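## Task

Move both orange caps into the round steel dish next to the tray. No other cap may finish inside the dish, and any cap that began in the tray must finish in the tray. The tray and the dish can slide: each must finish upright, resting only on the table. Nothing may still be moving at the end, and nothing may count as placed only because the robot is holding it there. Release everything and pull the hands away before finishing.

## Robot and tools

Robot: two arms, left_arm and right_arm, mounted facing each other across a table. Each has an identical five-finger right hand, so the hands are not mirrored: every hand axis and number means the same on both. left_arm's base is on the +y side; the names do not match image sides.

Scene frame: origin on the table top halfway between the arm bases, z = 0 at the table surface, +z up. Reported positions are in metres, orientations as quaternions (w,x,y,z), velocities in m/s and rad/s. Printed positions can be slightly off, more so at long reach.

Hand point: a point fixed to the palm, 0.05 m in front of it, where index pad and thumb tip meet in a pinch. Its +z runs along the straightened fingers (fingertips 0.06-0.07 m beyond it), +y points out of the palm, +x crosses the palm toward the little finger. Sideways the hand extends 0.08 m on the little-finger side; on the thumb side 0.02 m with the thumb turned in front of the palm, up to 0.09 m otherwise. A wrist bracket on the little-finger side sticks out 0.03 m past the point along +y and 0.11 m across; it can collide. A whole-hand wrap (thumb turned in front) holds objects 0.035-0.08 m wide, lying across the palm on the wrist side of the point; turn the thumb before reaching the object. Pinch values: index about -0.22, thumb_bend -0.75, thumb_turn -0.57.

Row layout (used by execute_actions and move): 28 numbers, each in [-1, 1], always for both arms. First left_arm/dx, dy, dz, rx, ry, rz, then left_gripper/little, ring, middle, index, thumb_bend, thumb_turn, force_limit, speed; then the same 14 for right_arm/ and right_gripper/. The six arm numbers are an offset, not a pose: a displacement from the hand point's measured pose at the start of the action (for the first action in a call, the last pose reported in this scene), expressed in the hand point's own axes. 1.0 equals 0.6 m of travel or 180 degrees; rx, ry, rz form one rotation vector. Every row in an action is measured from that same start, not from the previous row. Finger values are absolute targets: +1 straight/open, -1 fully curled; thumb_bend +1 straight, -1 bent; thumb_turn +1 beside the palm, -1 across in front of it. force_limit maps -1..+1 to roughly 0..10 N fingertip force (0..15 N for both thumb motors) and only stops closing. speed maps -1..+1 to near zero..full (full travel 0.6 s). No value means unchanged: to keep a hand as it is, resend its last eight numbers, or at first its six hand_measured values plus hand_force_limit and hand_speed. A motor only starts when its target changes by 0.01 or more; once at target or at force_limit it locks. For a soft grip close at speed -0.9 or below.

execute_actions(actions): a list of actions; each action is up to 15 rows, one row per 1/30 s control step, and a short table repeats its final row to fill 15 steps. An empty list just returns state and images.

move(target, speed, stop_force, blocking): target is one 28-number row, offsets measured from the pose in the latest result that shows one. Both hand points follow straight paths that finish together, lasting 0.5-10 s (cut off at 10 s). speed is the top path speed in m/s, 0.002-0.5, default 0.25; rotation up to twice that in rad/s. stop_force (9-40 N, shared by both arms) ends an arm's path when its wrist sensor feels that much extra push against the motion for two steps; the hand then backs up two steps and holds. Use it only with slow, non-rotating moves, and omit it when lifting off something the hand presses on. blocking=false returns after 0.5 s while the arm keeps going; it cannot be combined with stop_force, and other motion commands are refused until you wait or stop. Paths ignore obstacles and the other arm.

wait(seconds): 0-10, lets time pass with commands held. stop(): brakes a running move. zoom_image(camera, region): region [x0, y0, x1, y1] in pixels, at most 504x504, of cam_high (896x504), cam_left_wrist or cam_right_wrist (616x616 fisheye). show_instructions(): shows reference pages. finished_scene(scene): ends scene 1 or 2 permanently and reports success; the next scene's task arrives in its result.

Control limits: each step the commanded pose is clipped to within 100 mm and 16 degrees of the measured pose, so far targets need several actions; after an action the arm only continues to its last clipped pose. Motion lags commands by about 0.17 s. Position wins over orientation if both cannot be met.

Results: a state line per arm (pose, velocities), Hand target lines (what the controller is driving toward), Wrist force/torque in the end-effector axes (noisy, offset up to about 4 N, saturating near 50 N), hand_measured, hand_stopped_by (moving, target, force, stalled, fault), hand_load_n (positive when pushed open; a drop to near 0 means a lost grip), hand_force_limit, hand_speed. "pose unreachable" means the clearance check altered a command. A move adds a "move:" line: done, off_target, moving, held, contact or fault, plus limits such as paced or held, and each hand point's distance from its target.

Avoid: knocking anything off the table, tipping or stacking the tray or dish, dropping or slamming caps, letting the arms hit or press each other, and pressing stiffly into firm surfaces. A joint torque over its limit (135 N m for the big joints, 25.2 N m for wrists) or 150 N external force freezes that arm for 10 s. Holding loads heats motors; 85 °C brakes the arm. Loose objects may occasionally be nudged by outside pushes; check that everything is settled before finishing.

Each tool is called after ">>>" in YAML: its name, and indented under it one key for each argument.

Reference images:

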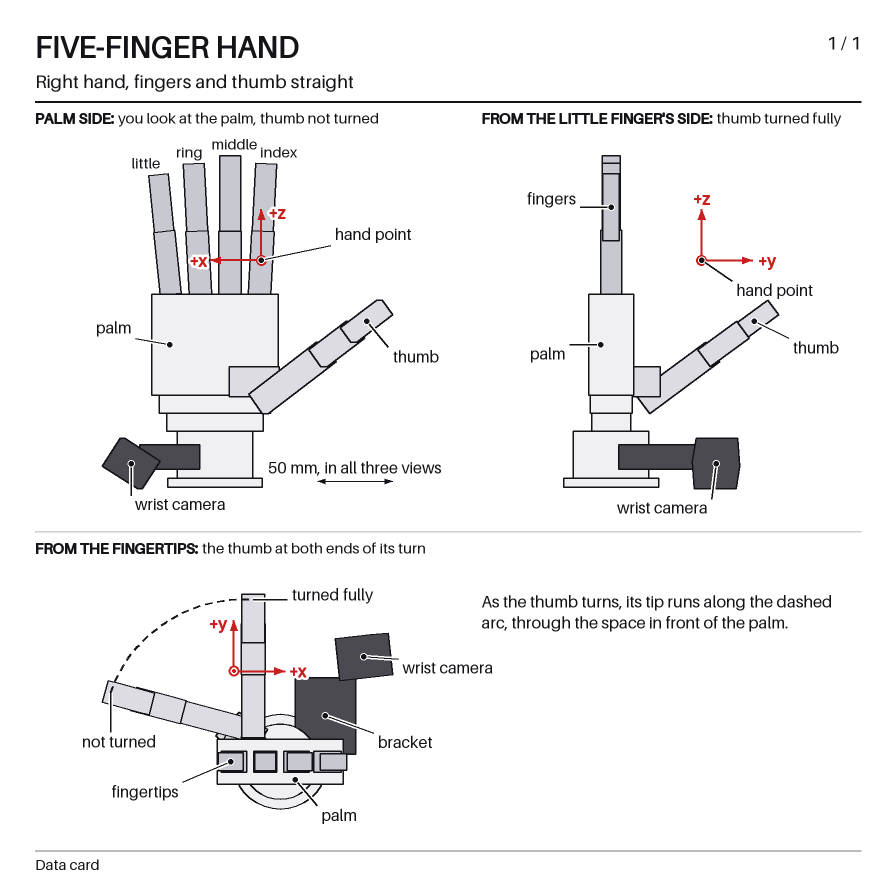

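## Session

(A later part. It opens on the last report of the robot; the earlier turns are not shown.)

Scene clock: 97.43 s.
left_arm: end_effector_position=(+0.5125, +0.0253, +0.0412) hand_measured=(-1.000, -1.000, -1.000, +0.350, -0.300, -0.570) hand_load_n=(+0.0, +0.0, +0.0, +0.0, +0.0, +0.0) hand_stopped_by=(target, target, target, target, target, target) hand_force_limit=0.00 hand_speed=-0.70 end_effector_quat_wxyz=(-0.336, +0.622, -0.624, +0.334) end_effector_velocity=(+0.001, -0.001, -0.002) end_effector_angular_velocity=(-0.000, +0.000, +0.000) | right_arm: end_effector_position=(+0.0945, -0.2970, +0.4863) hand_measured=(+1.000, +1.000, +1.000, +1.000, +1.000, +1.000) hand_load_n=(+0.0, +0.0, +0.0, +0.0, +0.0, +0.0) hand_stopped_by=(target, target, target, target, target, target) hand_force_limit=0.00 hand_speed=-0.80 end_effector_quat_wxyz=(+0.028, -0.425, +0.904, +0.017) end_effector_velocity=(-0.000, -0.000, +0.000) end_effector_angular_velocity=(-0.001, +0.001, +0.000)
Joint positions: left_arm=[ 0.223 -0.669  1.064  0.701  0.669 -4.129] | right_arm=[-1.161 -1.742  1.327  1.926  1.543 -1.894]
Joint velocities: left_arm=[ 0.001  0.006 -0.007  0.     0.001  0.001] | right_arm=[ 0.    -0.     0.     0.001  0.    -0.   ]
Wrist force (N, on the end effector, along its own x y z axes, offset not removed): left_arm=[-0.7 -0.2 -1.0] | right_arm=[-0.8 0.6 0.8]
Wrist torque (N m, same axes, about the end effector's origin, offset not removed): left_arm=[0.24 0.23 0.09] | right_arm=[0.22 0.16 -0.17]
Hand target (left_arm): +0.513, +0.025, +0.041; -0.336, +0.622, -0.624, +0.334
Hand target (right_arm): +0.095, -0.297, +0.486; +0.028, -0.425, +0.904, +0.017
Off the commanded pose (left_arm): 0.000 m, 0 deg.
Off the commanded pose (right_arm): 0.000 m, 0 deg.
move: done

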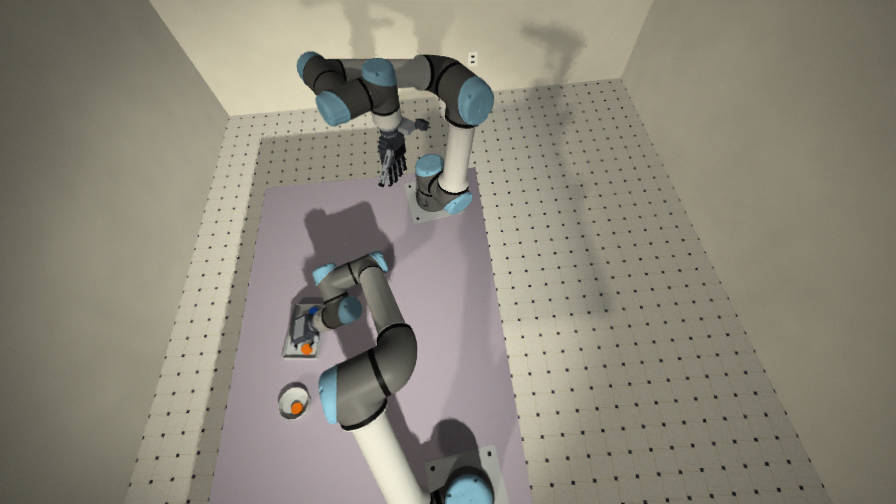

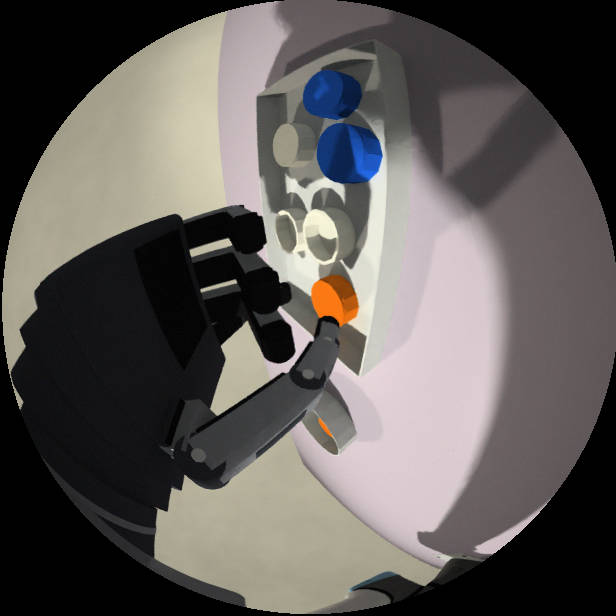

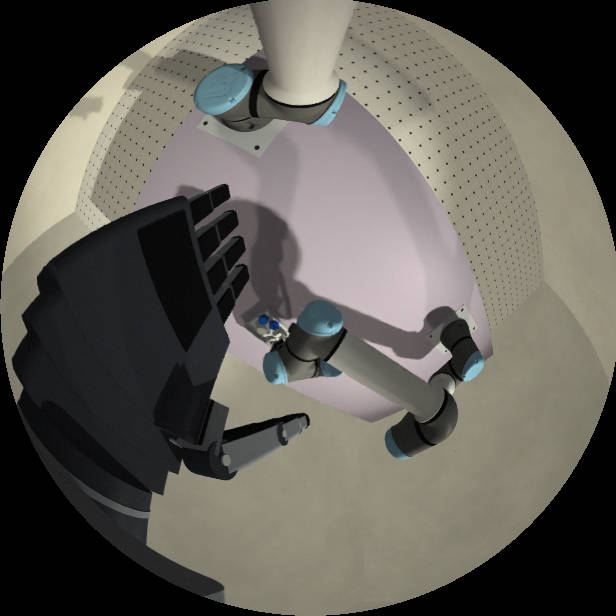

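Back 4 mm, down 19 mm.

>>> move:
  target: [0.002,0.03,0.012,0,0,0,-1,-1,-1,0.35,-0.3,-0.57,0,-0.7,0,0,0,0,0,0,1,1,1,1,1,1,0,-0.8]
  speed: 0.01
  stop_force: 9

>>> move:
  target: [0,0,0,0,0,0,-1,-1,-1,-0.2,-0.3,-0.57,0,-0.85,0,0,0,0,0,0,1,1,1,1,1,1,0,-0.8]

>>> move:
  target: [0,-0.07,-0.046,0,0,0,-1,-1,-1,-0.2,-0.3,-0.57,0,-0.85,0,0,0,0,0,0,1,1,1,1,1,1,0,-0.8]
  speed: 0.05

Scene clock: 106.83 s.
left_arm: end_effector_position=(+0.5087, +0.0241, +0.0225) hand_measured=(-1.000, -1.000, -1.000, +0.350, -0.300, -0.570) hand_load_n=(+0.0, +0.0, +0.0, +0.0, +0.0, +0.0) hand_stopped_by=(target, target, target, target, target, target) hand_force_limit=0.00 hand_speed=-0.70 end_effector_quat_wxyz=(-0.336, +0.622, -0.624, +0.334) end_effector_velocity=(+0.000, +0.001, -0.003) end_effector_angular_velocity=(+0.001, +0.000, +0.001) | right_arm: end_effector_position=(+0.0945, -0.2970, +0.4863) hand_measured=(+1.000, +1.000, +1.000, +1.000, +1.000, +1.000) hand_load_n=(+0.0, +0.0, +0.0, +0.0, +0.0, +0.0) hand_stopped_by=(target, target, target, target, target, target) hand_force_limit=0.00 hand_speed=-0.80 end_effector_quat_wxyz=(+0.028, -0.425, +0.904, +0.017) end_effector_velocity=(-0.000, -0.000, -0.000) end_effector_angular_velocity=(-0.001, +0.001, -0.000)
Joint positions: left_arm=[ 0.216 -0.65   1.081  0.672  0.666 -4.138] | right_arm=[-1.161 -1.742  1.327  1.926  1.543 -1.894]
Joint velocities: left_arm=[ 0.001  0.003  0.003 -0.004 -0.    -0.001] | right_arm=[-0.    -0.     0.001  0.     0.     0.   ]
Wrist force (N, on the end effector, along its own x y z axes, offset not removed): left_arm=[0.1 0.6 -1.6] | right_arm=[-0.3 1.0 1.7]
Wrist torque (N m, same axes, about the end effector's origin, offset not removed): left_arm=[0.48 0.16 0.23] | right_arm=[0.21 0.08 0.05]
Hand target (left_arm): +0.509, +0.024, +0.022; -0.336, +0.622, -0.624, +0.334
Hand target (right_arm): +0.095, -0.297, +0.486; +0.028, -0.425, +0.904, +0.017
Off the commanded pose (left_arm): 0.000 m, 0 deg.
Off the commanded pose (right_arm): 0.000 m, 0 deg.
move: done

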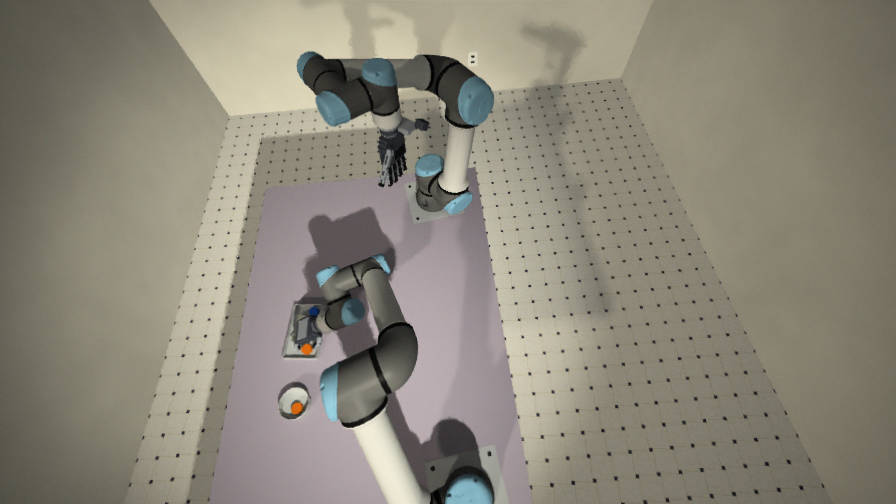

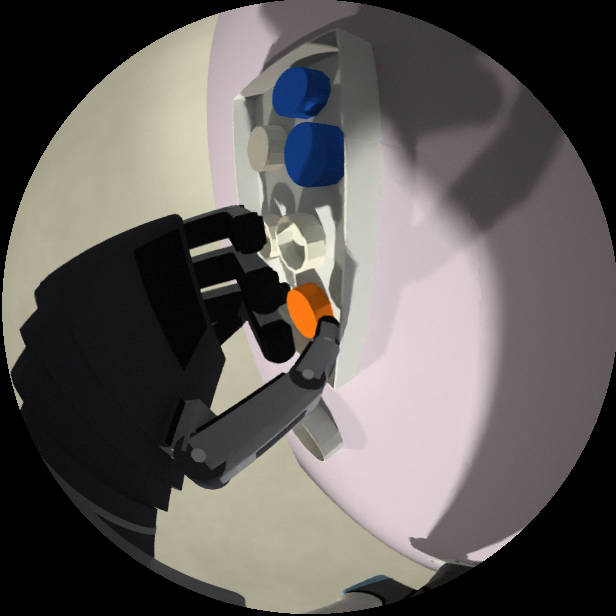

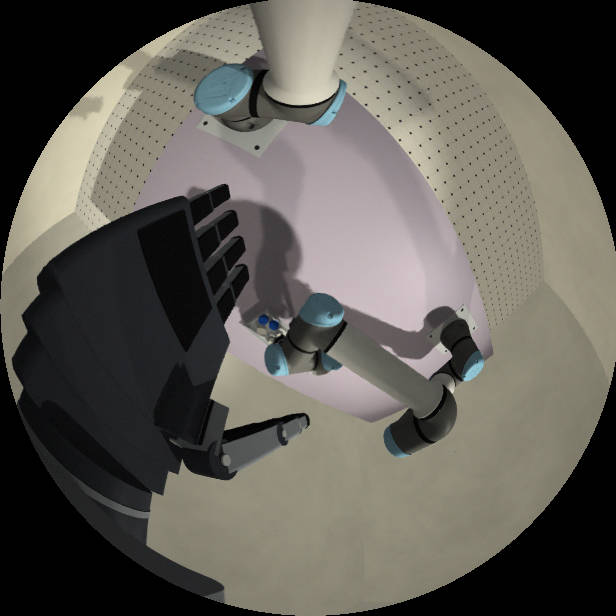

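Scene clock: 107.90 s.
left_arm: end_effector_position=(+0.5087, +0.0241, +0.0225) hand_measured=(-1.000, -1.000, -1.000, +0.152, -0.298, -0.570) hand_load_n=(+0.0, +0.0, +0.0, +5.5, +3.5, -0.5) hand_stopped_by=(target, target, target, force, target, target) hand_force_limit=0.00 hand_speed=-0.85 end_effector_quat_wxyz=(-0.336, +0.622, -0.624, +0.334) end_effector_velocity=(-0.000, -0.000, -0.000) end_effector_angular_velocity=(-0.001, +0.001, +0.000) | right_arm: end_effector_position=(+0.0945, -0.2970, +0.4863) hand_measured=(+1.000, +1.000, +1.000, +1.000, +1.000, +1.000) hand_load_n=(+0.0, +0.0, +0.0, +0.0, +0.0, +0.0) hand_stopped_by=(target, target, target, target, target, target) hand_force_limit=0.00 hand_speed=-0.80 end_effector_quat_wxyz=(+0.028, -0.425, +0.904, +0.017) end_effector_velocity=(+0.000, -0.000, -0.000) end_effector_angular_velocity=(+0.000, -0.000, -0.000)
Joint positions: left_arm=[ 0.216 -0.65   1.081  0.672  0.666 -4.138] | right_arm=[-1.161 -1.742  1.327  1.926  1.543 -1.894]
Joint velocities: left_arm=[ 0.     0.    -0.     0.     0.002 -0.001] | right_arm=[-0.    -0.     0.001 -0.    -0.     0.   ]
Wrist force (N, on the end effector, along its own x y z axes, offset not removed): left_arm=[-0.8 -2.7 -2.4] | right_arm=[-0.2 -0.1 -1.8]
Wrist torque (N m, same axes, about the end effector's origin, offset not removed): left_arm=[0.17 0.29 0.08] | right_arm=[0.12 0.13 -0.04]
Hand target (left_arm): +0.509, +0.024, +0.023; -0.336, +0.622, -0.624, +0.334
Hand target (right_arm): +0.095, -0.297, +0.486; +0.028, -0.425, +0.904, +0.017
Off the commanded pose (left_arm): 0.000 m, 0 deg.
Off the commanded pose (right_arm): 0.000 m, 0 deg.
move: done

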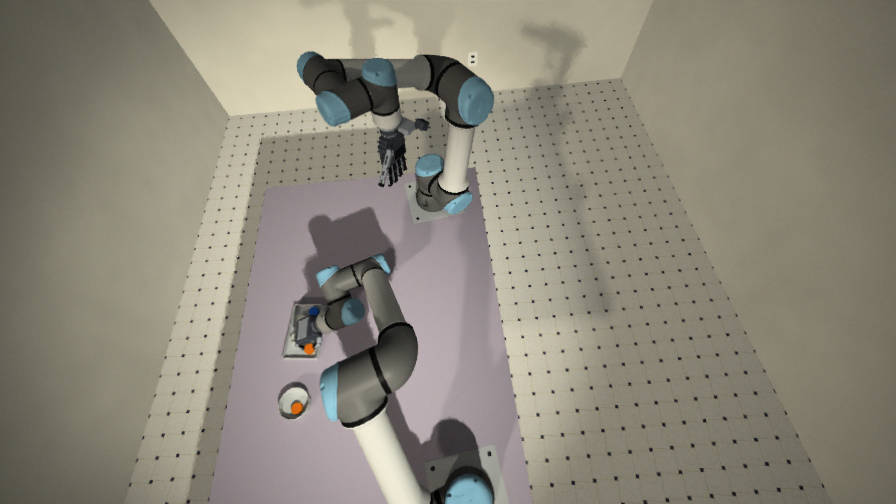

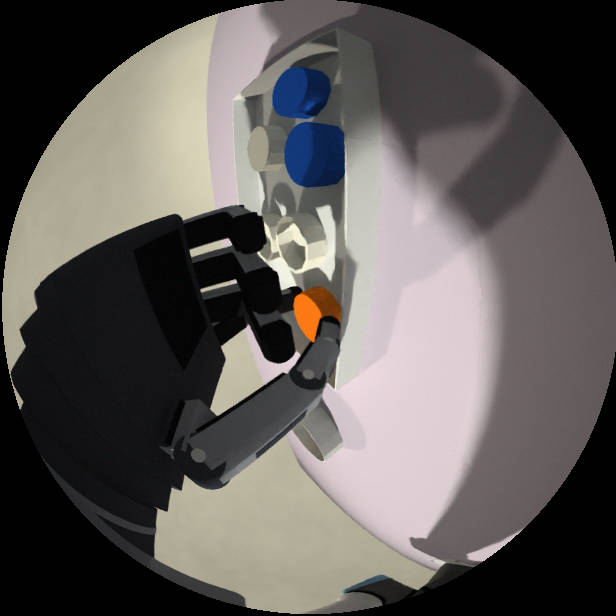

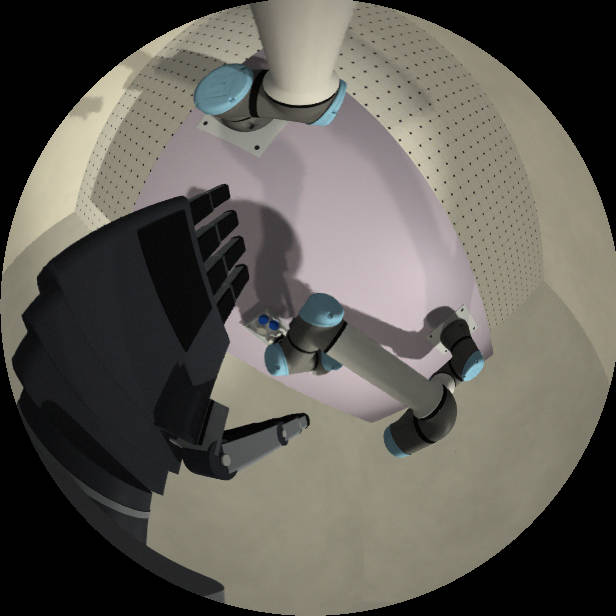

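Scene clock: 109.33 s.
left_arm: end_effector_position=(+0.5088, +0.0240, +0.0725) hand_measured=(-1.000, -1.000, -1.000, +0.152, -0.300, -0.570) hand_load_n=(+0.0, +0.0, +0.0, +0.0, +0.0, +0.0) hand_stopped_by=(target, target, target, force, target, target) hand_force_limit=0.00 hand_speed=-0.85 end_effector_quat_wxyz=(-0.336, +0.622, -0.624, +0.334) end_effector_velocity=(+0.001, +0.001, +0.002) end_effector_angular_velocity=(-0.003, +0.000, +0.004) | right_arm: end_effector_position=(+0.0945, -0.2970, +0.4863) hand_measured=(+1.000, +1.000, +1.000, +1.000, +1.000, +1.000) hand_load_n=(+0.0, +0.0, +0.0, +0.0, +0.0, +0.0) hand_stopped_by=(target, target, target, target, target, target) hand_force_limit=0.00 hand_speed=-0.80 end_effector_quat_wxyz=(+0.028, -0.425, +0.904, +0.017) end_effector_velocity=(+0.000, +0.000, -0.000) end_effector_angular_velocity=(+0.000, -0.000, +0.000)
Joint positions: left_arm=[ 0.216 -0.7    1.04   0.763  0.666 -4.138] | right_arm=[-1.161 -1.742  1.327  1.926  1.543 -1.894]
Joint velocities: left_arm=[ 0.002 -0.001 -0.002  0.004  0.    -0.003] | right_arm=[-0.     0.     0.001 -0.001  0.    -0.   ]
Wrist force (N, on the end effector, along its own x y z axes, offset not removed): left_arm=[-1.7 -0.9 -3.2] | right_arm=[-1.1 -1.0 -0.7]
Wrist torque (N m, same axes, about the end effector's origin, offset not removed): left_arm=[0.27 0.44 0.01] | right_arm=[-0.07 0.11 -0.05]
Hand target (left_arm): +0.509, +0.024, +0.073; -0.336, +0.622, -0.624, +0.334
Hand target (right_arm): +0.095, -0.297, +0.486; +0.028, -0.425, +0.904, +0.017
Off the commanded pose (left_arm): 0.000 m, 0 deg.
Off the commanded pose (right_arm): 0.000 m, 0 deg.
move: done

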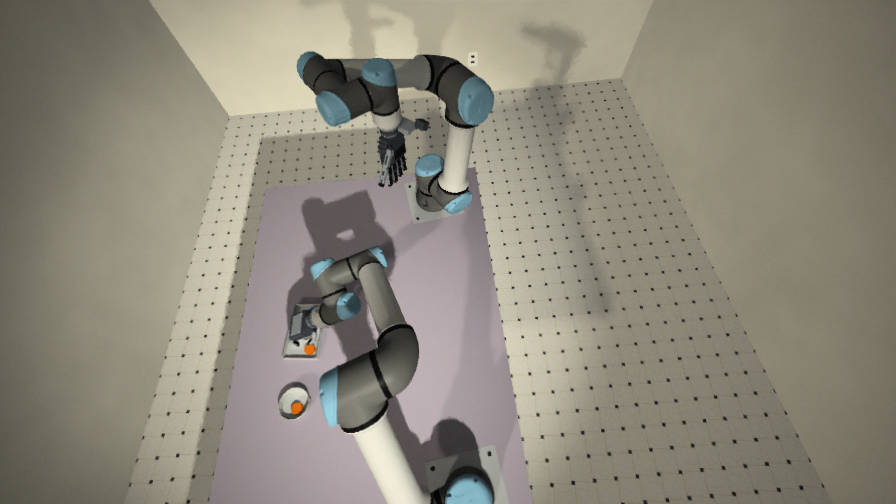

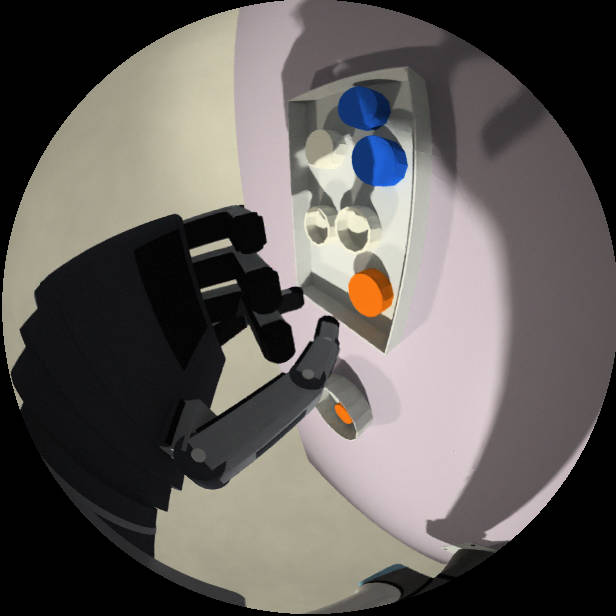

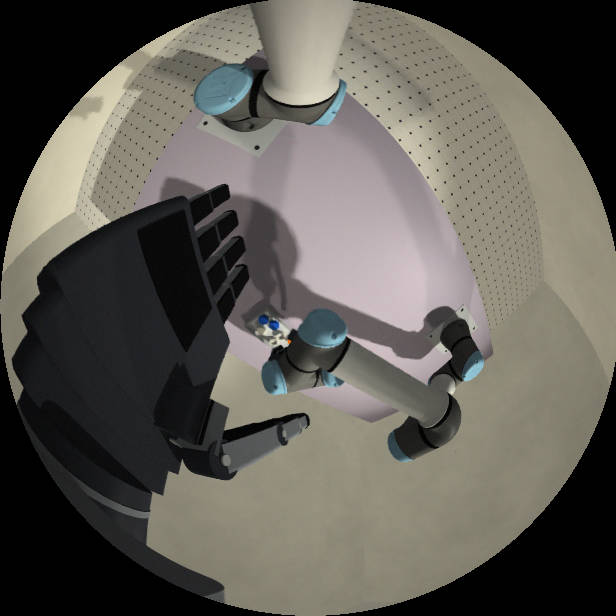

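>>> move:
  target: [-0.002,0.077,0.035,0,0,0,-1,-1,-1,0.35,-0.3,-0.57,0,-0.7,0,0,0,0,0,0,1,1,1,1,1,1,0,-0.8]
  speed: 0.015
  stop_force: 9

>>> zoom_image:
  camera: "cam_left_wrist"
  region: [200,200,450,450]

Scene clock: 119.03 s.
left_arm: end_effector_position=(+0.5009, +0.0253, +0.0227) hand_measured=(-1.000, -1.000, -1.000, +0.350, -0.302, -0.570) hand_load_n=(+0.0, +0.0, +0.0, +0.0, -3.5, +0.5) hand_stopped_by=(target, target, target, target, target, target) hand_force_limit=0.00 hand_speed=-0.70 end_effector_quat_wxyz=(-0.336, +0.622, -0.624, +0.334) end_effector_velocity=(-0.001, -0.001, -0.002) end_effector_angular_velocity=(-0.002, -0.001, +0.000) | right_arm: end_effector_position=(+0.0945, -0.2970, +0.4863) hand_measured=(+1.000, +1.000, +1.000, +1.000, +1.000, +1.000) hand_load_n=(+0.0, +0.0, +0.0, +0.0, +0.0, +0.0) hand_stopped_by=(target, target, target, target, target, target) hand_force_limit=0.00 hand_speed=-0.80 end_effector_quat_wxyz=(+0.028, -0.425, +0.904, +0.017) end_effector_velocity=(+0.000, +0.000, +0.000) end_effector_angular_velocity=(+0.001, -0.001, +0.000)
Joint positions: left_arm=[ 0.204 -0.66   1.104  0.673  0.661 -4.155] | right_arm=[-1.161 -1.742  1.327  1.926  1.543 -1.894]
Joint velocities: left_arm=[-0.001  0.001  0.003 -0.005 -0.001 -0.002] | right_arm=[ 0.     0.    -0.002 -0.     0.    -0.   ]
Wrist force (N, on the end effector, along its own x y z axes, offset not removed): left_arm=[-0.1 -6.6 -5.1] | right_arm=[1.0 3.9 1.1]
Wrist torque (N m, same axes, about the end effector's origin, offset not removed): left_arm=[0.25 0.27 0.13] | right_arm=[0.71 0.11 -0.02]
Hand target (left_arm): +0.501, +0.025, +0.022; -0.336, +0.622, -0.624, +0.334
Hand target (right_arm): +0.095, -0.297, +0.486; +0.028, -0.425, +0.904, +0.017
Off the commanded pose (left_arm): 0.000 m, 0 deg.
Off the commanded pose (right_arm): 0.000 m, 0 deg.
move: done

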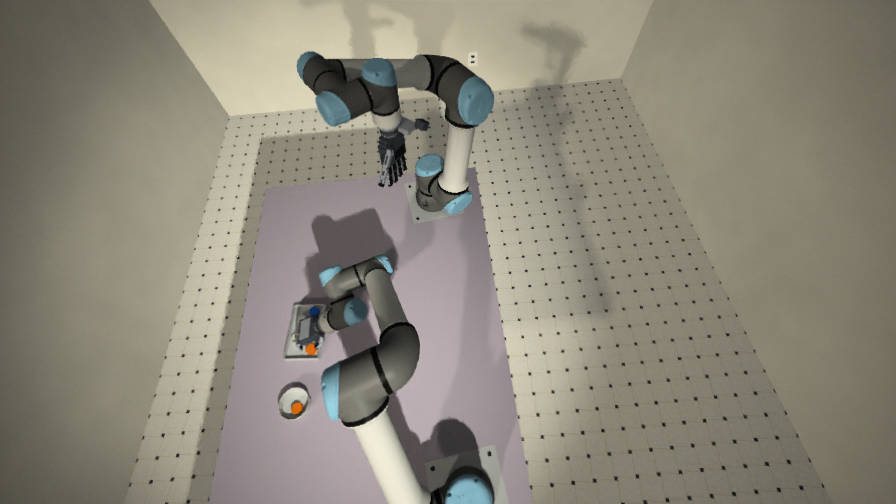

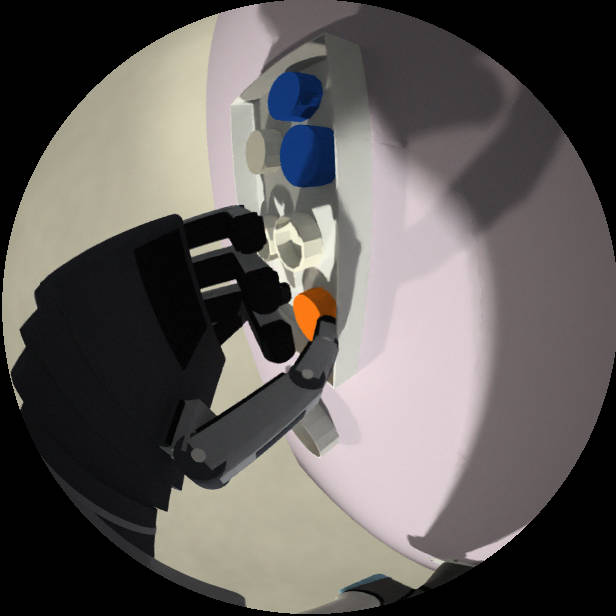

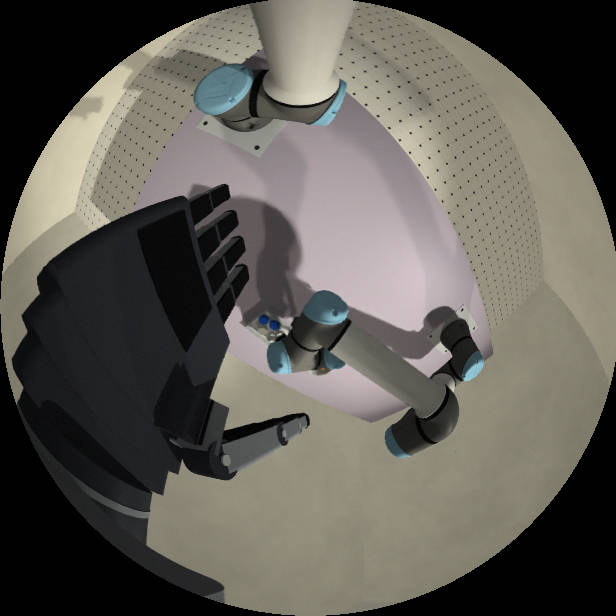

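Region (200, 200, 450, 450) of cam_left_wrist's 616x616 image, scaled by 2.016, with more detail than that image has.

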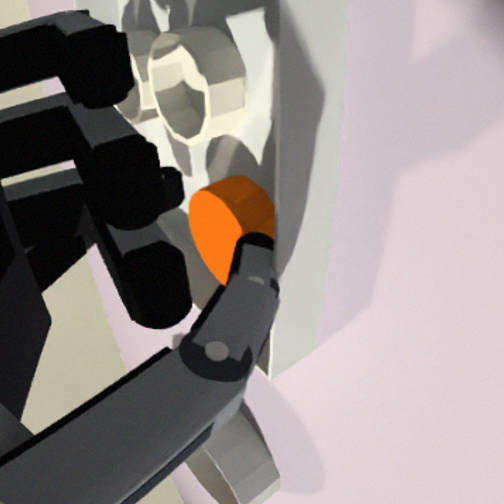

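Thumb rests on the wall. Push forward 20 mm.

>>> move:
  target: [0,-0.0184,0.0278,0,0,0,-1,-1,-1,0.35,-0.3,-0.57,0,-0.7,0,0,0,0,0,0,1,1,1,1,1,1,0,-0.8]
  speed: 0.015

Scene clock: 123.37 s.
left_arm: end_effector_position=(+0.5207, +0.0253, +0.0228) hand_measured=(-1.000, -1.000, -1.000, +0.350, -0.300, -0.570) hand_load_n=(+0.0, +0.0, +0.0, +0.0, +0.0, +0.0) hand_stopped_by=(target, target, target, target, target, target) hand_force_limit=0.00 hand_speed=-0.70 end_effector_quat_wxyz=(-0.336, +0.622, -0.624, +0.334) end_effector_velocity=(+0.002, -0.000, -0.000) end_effector_angular_velocity=(+0.001, -0.001, +0.001) | right_arm: end_effector_position=(+0.0945, -0.2970, +0.4863) hand_measured=(+1.000, +1.000, +1.000, +1.000, +1.000, +1.000) hand_load_n=(+0.0, +0.0, +0.0, +0.0, +0.0, +0.0) hand_stopped_by=(target, target, target, target, target, target) hand_force_limit=0.00 hand_speed=-0.80 end_effector_quat_wxyz=(+0.028, -0.425, +0.904, +0.017) end_effector_velocity=(-0.000, -0.000, +0.000) end_effector_angular_velocity=(-0.000, +0.000, +0.000)
Joint positions: left_arm=[ 0.235 -0.641  1.058  0.665  0.675 -4.111] | right_arm=[-1.161 -1.742  1.327  1.926  1.543 -1.894]
Joint velocities: left_arm=[ 0.003  0.003 -0.006 -0.    -0.     0.004] | right_arm=[-0. -0.  0.  0. -0. -0.]
Wrist force (N, on the end effector, along its own x y z axes, offset not removed): left_arm=[0.5 -0.9 -1.5] | right_arm=[-1.6 1.0 -0.2]
Wrist torque (N m, same axes, about the end effector's origin, offset not removed): left_arm=[0.19 0.03 0.07] | right_arm=[0.21 0.34 -0.03]
Hand target (left_arm): +0.521, +0.025, +0.023; -0.336, +0.622, -0.624, +0.334
Hand target (right_arm): +0.095, -0.297, +0.486; +0.028, -0.425, +0.904, +0.017
Off the commanded pose (left_arm): 0.000 m, 0 deg.
Off the commanded pose (right_arm): 0.000 m, 0 deg.
move: done

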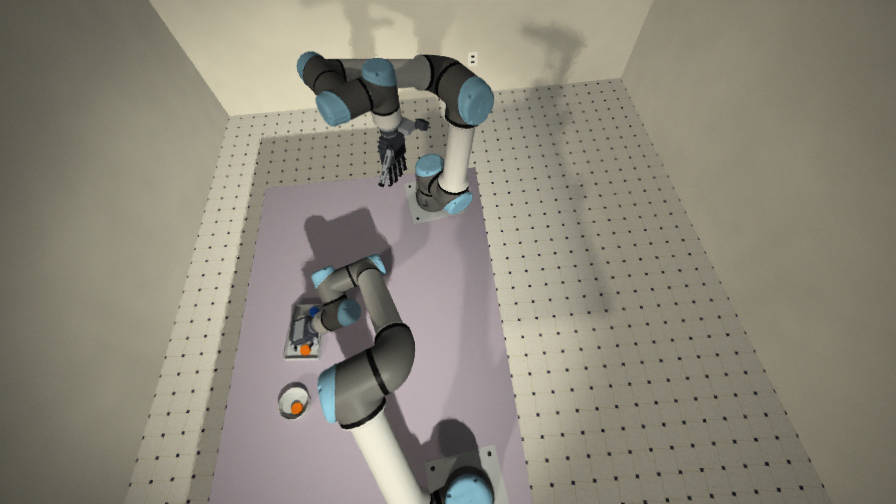

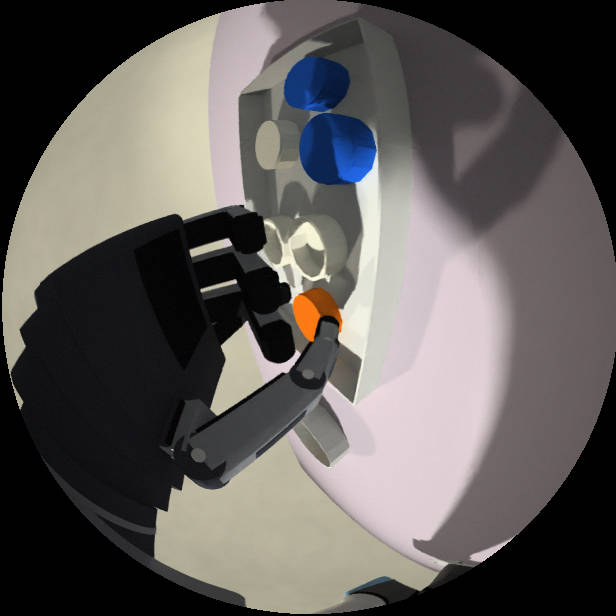

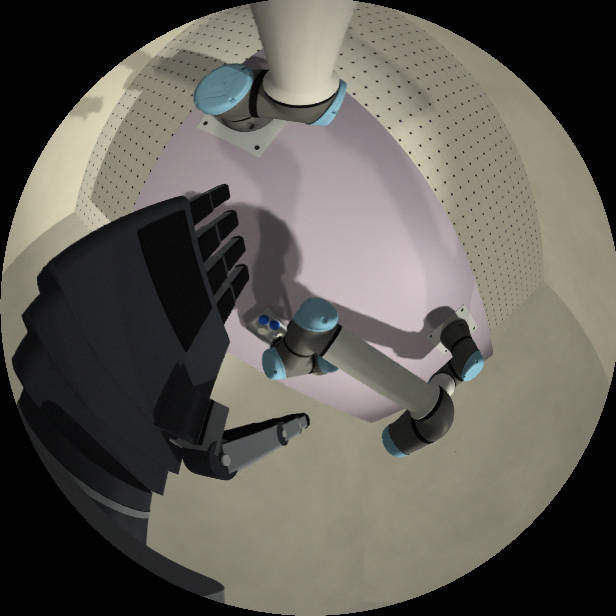

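>>> move:
  target: [-0.007,0.011,-0.001,0,0,0,-1,-1,-1,0.35,-0.3,-0.57,0,-0.7,0,0,0,0,0,0,1,1,1,1,1,1,0,-0.8]
  speed: 0.008
  stop_force: 9

>>> move:
  target: [0,0,0,0,0,0,-1,-1,-1,-0.2,-0.3,-0.57,0.2,-0.85,0,0,0,0,0,0,1,1,1,1,1,1,0,-0.8]

>>> move:
  target: [0,-0.07,-0.046,0,0,0,-1,-1,-1,-0.2,-0.3,-0.57,0.2,-0.85,0,0,0,0,0,0,1,1,1,1,1,1,0,-0.8]
  speed: 0.05

Scene clock: 130.87 s.
left_arm: end_effector_position=(+0.5167, +0.0294, +0.0178) hand_measured=(-1.000, -1.000, -1.000, +0.350, -0.300, -0.570) hand_load_n=(+0.0, +0.0, +0.0, +0.5, +0.0, +0.0) hand_stopped_by=(target, target, target, target, target, target) hand_force_limit=0.00 hand_speed=-0.70 end_effector_quat_wxyz=(-0.336, +0.622, -0.624, +0.334) end_effector_velocity=(-0.002, +0.000, -0.002) end_effector_angular_velocity=(-0.000, +0.001, -0.002) | right_arm: end_effector_position=(+0.0945, -0.2970, +0.4863) hand_measured=(+1.000, +1.000, +1.000, +1.000, +1.000, +1.000) hand_load_n=(+0.0, +0.0, +0.0, +0.0, +0.0, +0.0) hand_stopped_by=(target, target, target, target, target, target) hand_force_limit=0.00 hand_speed=-0.80 end_effector_quat_wxyz=(+0.028, -0.425, +0.904, +0.017) end_effector_velocity=(-0.000, -0.000, -0.000) end_effector_angular_velocity=(-0.001, +0.002, -0.000)
Joint positions: left_arm=[ 0.231 -0.648  1.088  0.647  0.673 -4.116] | right_arm=[-1.161 -1.742  1.327  1.926  1.543 -1.894]
Joint velocities: left_arm=[-0.003 -0.002  0.008 -0.005 -0.    -0.002] | right_arm=[0.    0.    0.001 0.001 0.    0.   ]
Wrist force (N, on the end effector, along its own x y z axes, offset not removed): left_arm=[0.1 -0.3 -2.7] | right_arm=[-2.8 2.8 2.9]
Wrist torque (N m, same axes, about the end effector's origin, offset not removed): left_arm=[0.68 0.21 0.20] | right_arm=[0.16 0.51 -0.33]
Hand target (left_arm): +0.517, +0.030, +0.018; -0.336, +0.622, -0.624, +0.334
Hand target (right_arm): +0.095, -0.297, +0.486; +0.028, -0.425, +0.904, +0.017
Off the commanded pose (left_arm): 0.000 m, 0 deg.
Off the commanded pose (right_arm): 0.000 m, 0 deg.
move: done

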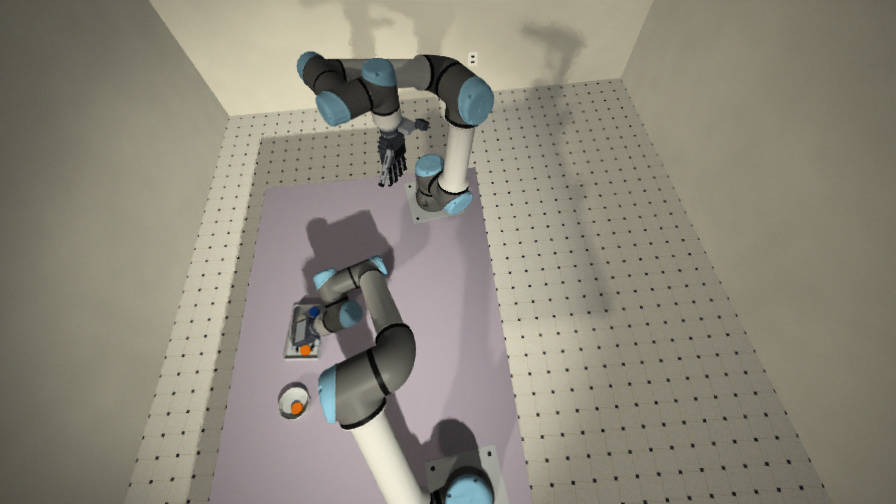

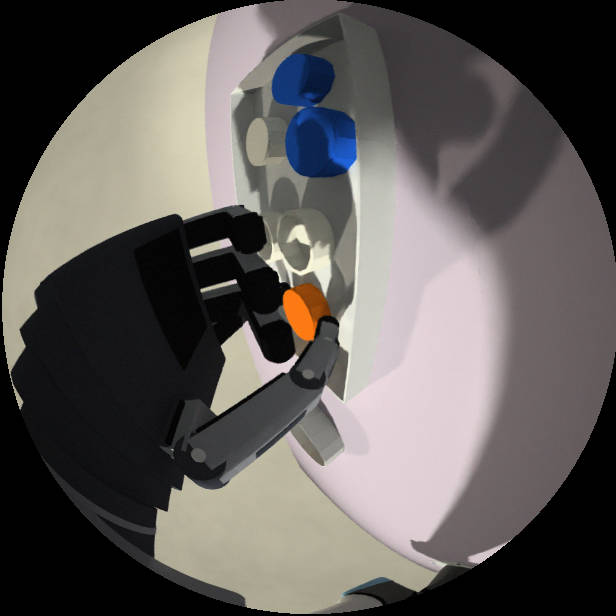

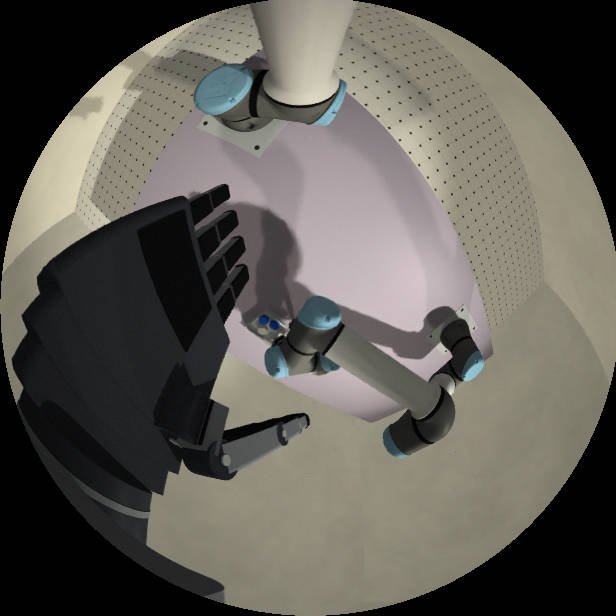

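Scene clock: 131.40 s.
left_arm: end_effector_position=(+0.5167, +0.0294, +0.0178) hand_measured=(-1.000, -1.000, -1.000, +0.286, -0.300, -0.570) hand_load_n=(+0.0, +0.0, +0.0, +5.0, +0.0, +0.0) hand_stopped_by=(target, target, target, force, target, target) hand_force_limit=0.20 hand_speed=-0.85 end_effector_quat_wxyz=(-0.336, +0.622, -0.623, +0.334) end_effector_velocity=(-0.000, -0.001, -0.000) end_effector_angular_velocity=(-0.001, +0.001, -0.001) | right_arm: end_effector_position=(+0.0945, -0.2970, +0.4863) hand_measured=(+1.000, +1.000, +1.000, +1.000, +1.000, +1.000) hand_load_n=(+0.0, +0.0, +0.0, +0.0, +0.0, +0.0) hand_stopped_by=(target, target, target, target, target, target) hand_force_limit=0.00 hand_speed=-0.80 end_effector_quat_wxyz=(+0.028, -0.425, +0.904, +0.017) end_effector_velocity=(+0.000, +0.000, +0.000) end_effector_angular_velocity=(+0.001, -0.001, -0.000)
Joint positions: left_arm=[ 0.231 -0.649  1.088  0.647  0.673 -4.116] | right_arm=[-1.161 -1.742  1.327  1.926  1.543 -1.894]
Joint velocities: left_arm=[-0.001  0.    -0.    -0.     0.001 -0.001] | right_arm=[-0.     0.    -0.001 -0.    -0.    -0.   ]
Wrist force (N, on the end effector, along its own x y z axes, offset not removed): left_arm=[-1.7 -14.6 -9.9] | right_arm=[-0.7 0.6 -0.6]
Wrist torque (N m, same axes, about the end effector's origin, offset not removed): left_arm=[1.03 0.10 0.17] | right_arm=[0.29 0.21 -0.10]
Hand target (left_arm): +0.517, +0.029, +0.018; -0.336, +0.622, -0.624, +0.334
Hand target (right_arm): +0.095, -0.297, +0.486; +0.028, -0.425, +0.904, +0.017
Off the commanded pose (left_arm): 0.000 m, 0 deg.
Off the commanded pose (right_arm): 0.000 m, 0 deg.
move: done

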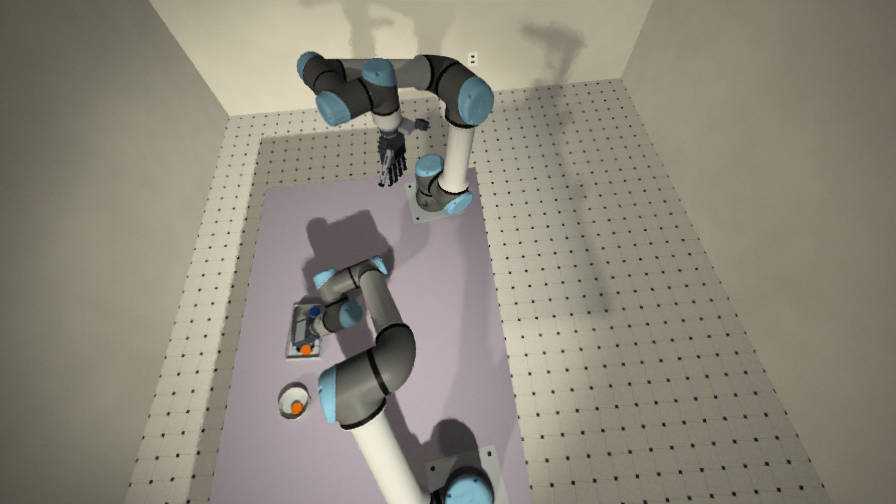

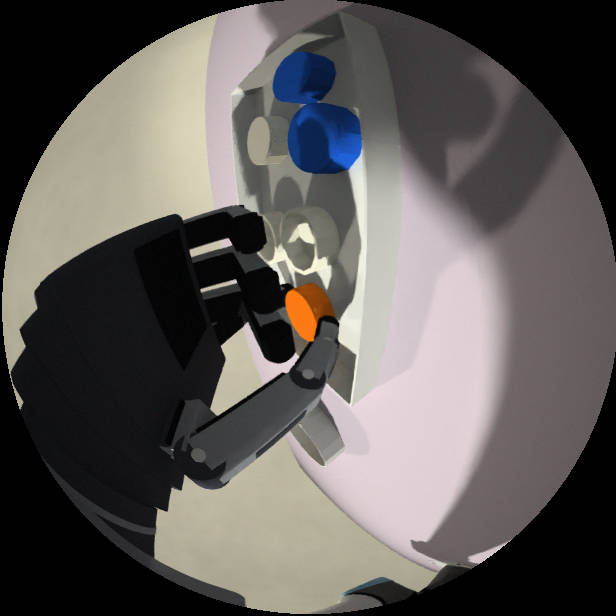

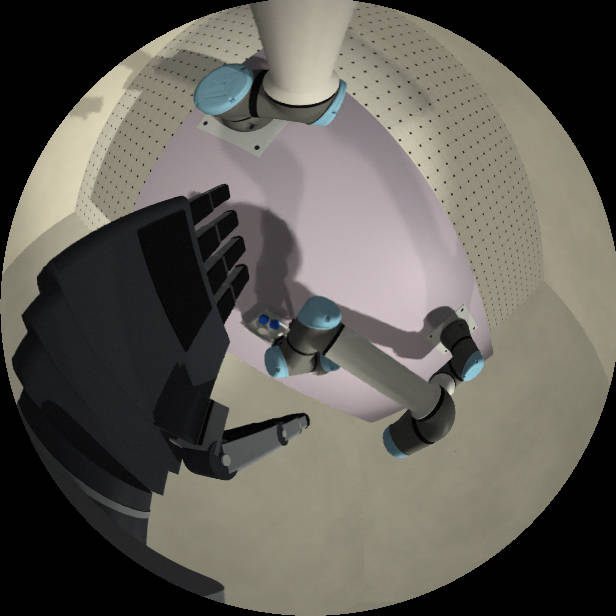

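Scene clock: 132.83 s.
left_arm: end_effector_position=(+0.5168, +0.0293, +0.0679) hand_measured=(-1.000, -1.000, -1.000, +0.286, -0.300, -0.570) hand_load_n=(+0.0, +0.0, +0.0, +0.0, +0.0, +0.0) hand_stopped_by=(target, target, target, force, target, target) hand_force_limit=0.20 hand_speed=-0.85 end_effector_quat_wxyz=(-0.336, +0.622, -0.623, +0.334) end_effector_velocity=(-0.001, -0.001, +0.002) end_effector_angular_velocity=(-0.001, +0.001, -0.002) | right_arm: end_effector_position=(+0.0945, -0.2970, +0.4863) hand_measured=(+1.000, +1.000, +1.000, +1.000, +1.000, +1.000) hand_load_n=(+0.0, +0.0, +0.0, +0.0, +0.0, +0.0) hand_stopped_by=(target, target, target, target, target, target) hand_force_limit=0.00 hand_speed=-0.80 end_effector_quat_wxyz=(+0.028, -0.425, +0.904, +0.017) end_effector_velocity=(-0.000, -0.000, -0.000) end_effector_angular_velocity=(-0.001, +0.001, -0.000)
Joint positions: left_arm=[ 0.231 -0.7    1.048  0.738  0.673 -4.116] | right_arm=[-1.161 -1.742  1.327  1.926  1.543 -1.894]
Joint velocities: left_arm=[-0.002 -0.001 -0.003  0.004  0.001 -0.001] | right_arm=[ 0.     0.     0.001  0.001 -0.     0.   ]
Wrist force (N, on the end effector, along its own x y z axes, offset not removed): left_arm=[-1.0 1.3 -1.4] | right_arm=[3.6 0.6 -0.1]
Wrist torque (N m, same axes, about the end effector's origin, offset not removed): left_arm=[0.53 0.22 0.06] | right_arm=[0.17 -0.19 0.18]
Hand target (left_arm): +0.517, +0.029, +0.068; -0.336, +0.622, -0.623, +0.334
Hand target (right_arm): +0.095, -0.297, +0.486; +0.028, -0.425, +0.904, +0.017
Off the commanded pose (left_arm): 0.000 m, 0 deg.
Off the commanded pose (right_arm): 0.000 m, 0 deg.
move: done

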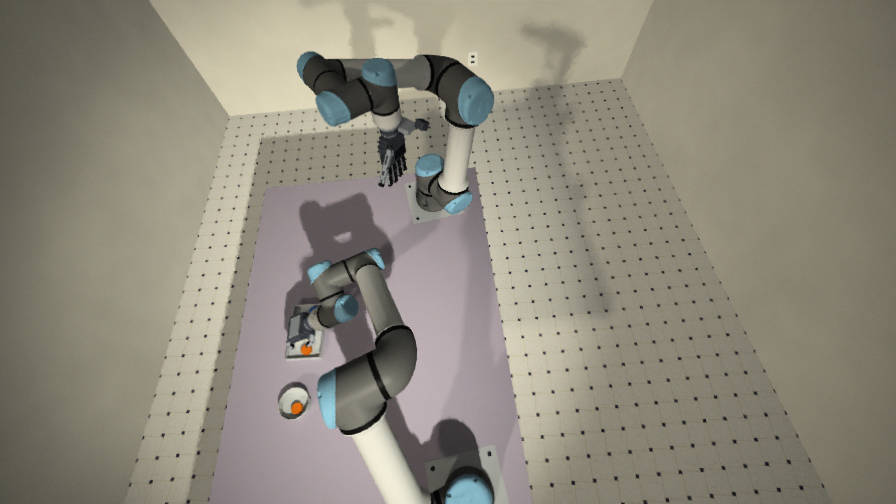

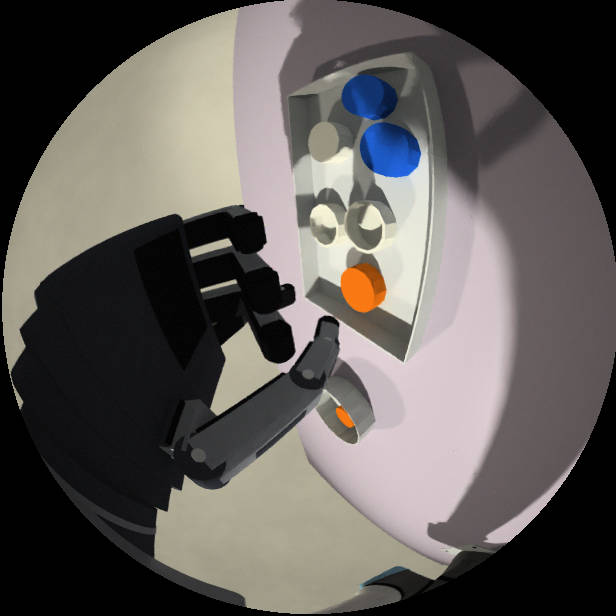

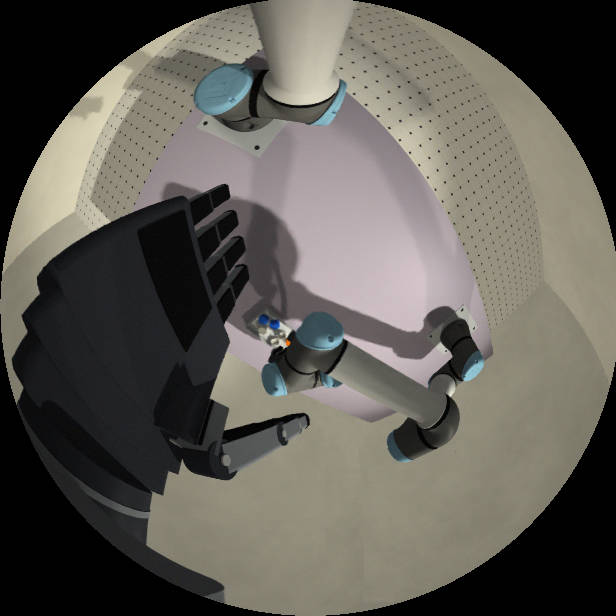

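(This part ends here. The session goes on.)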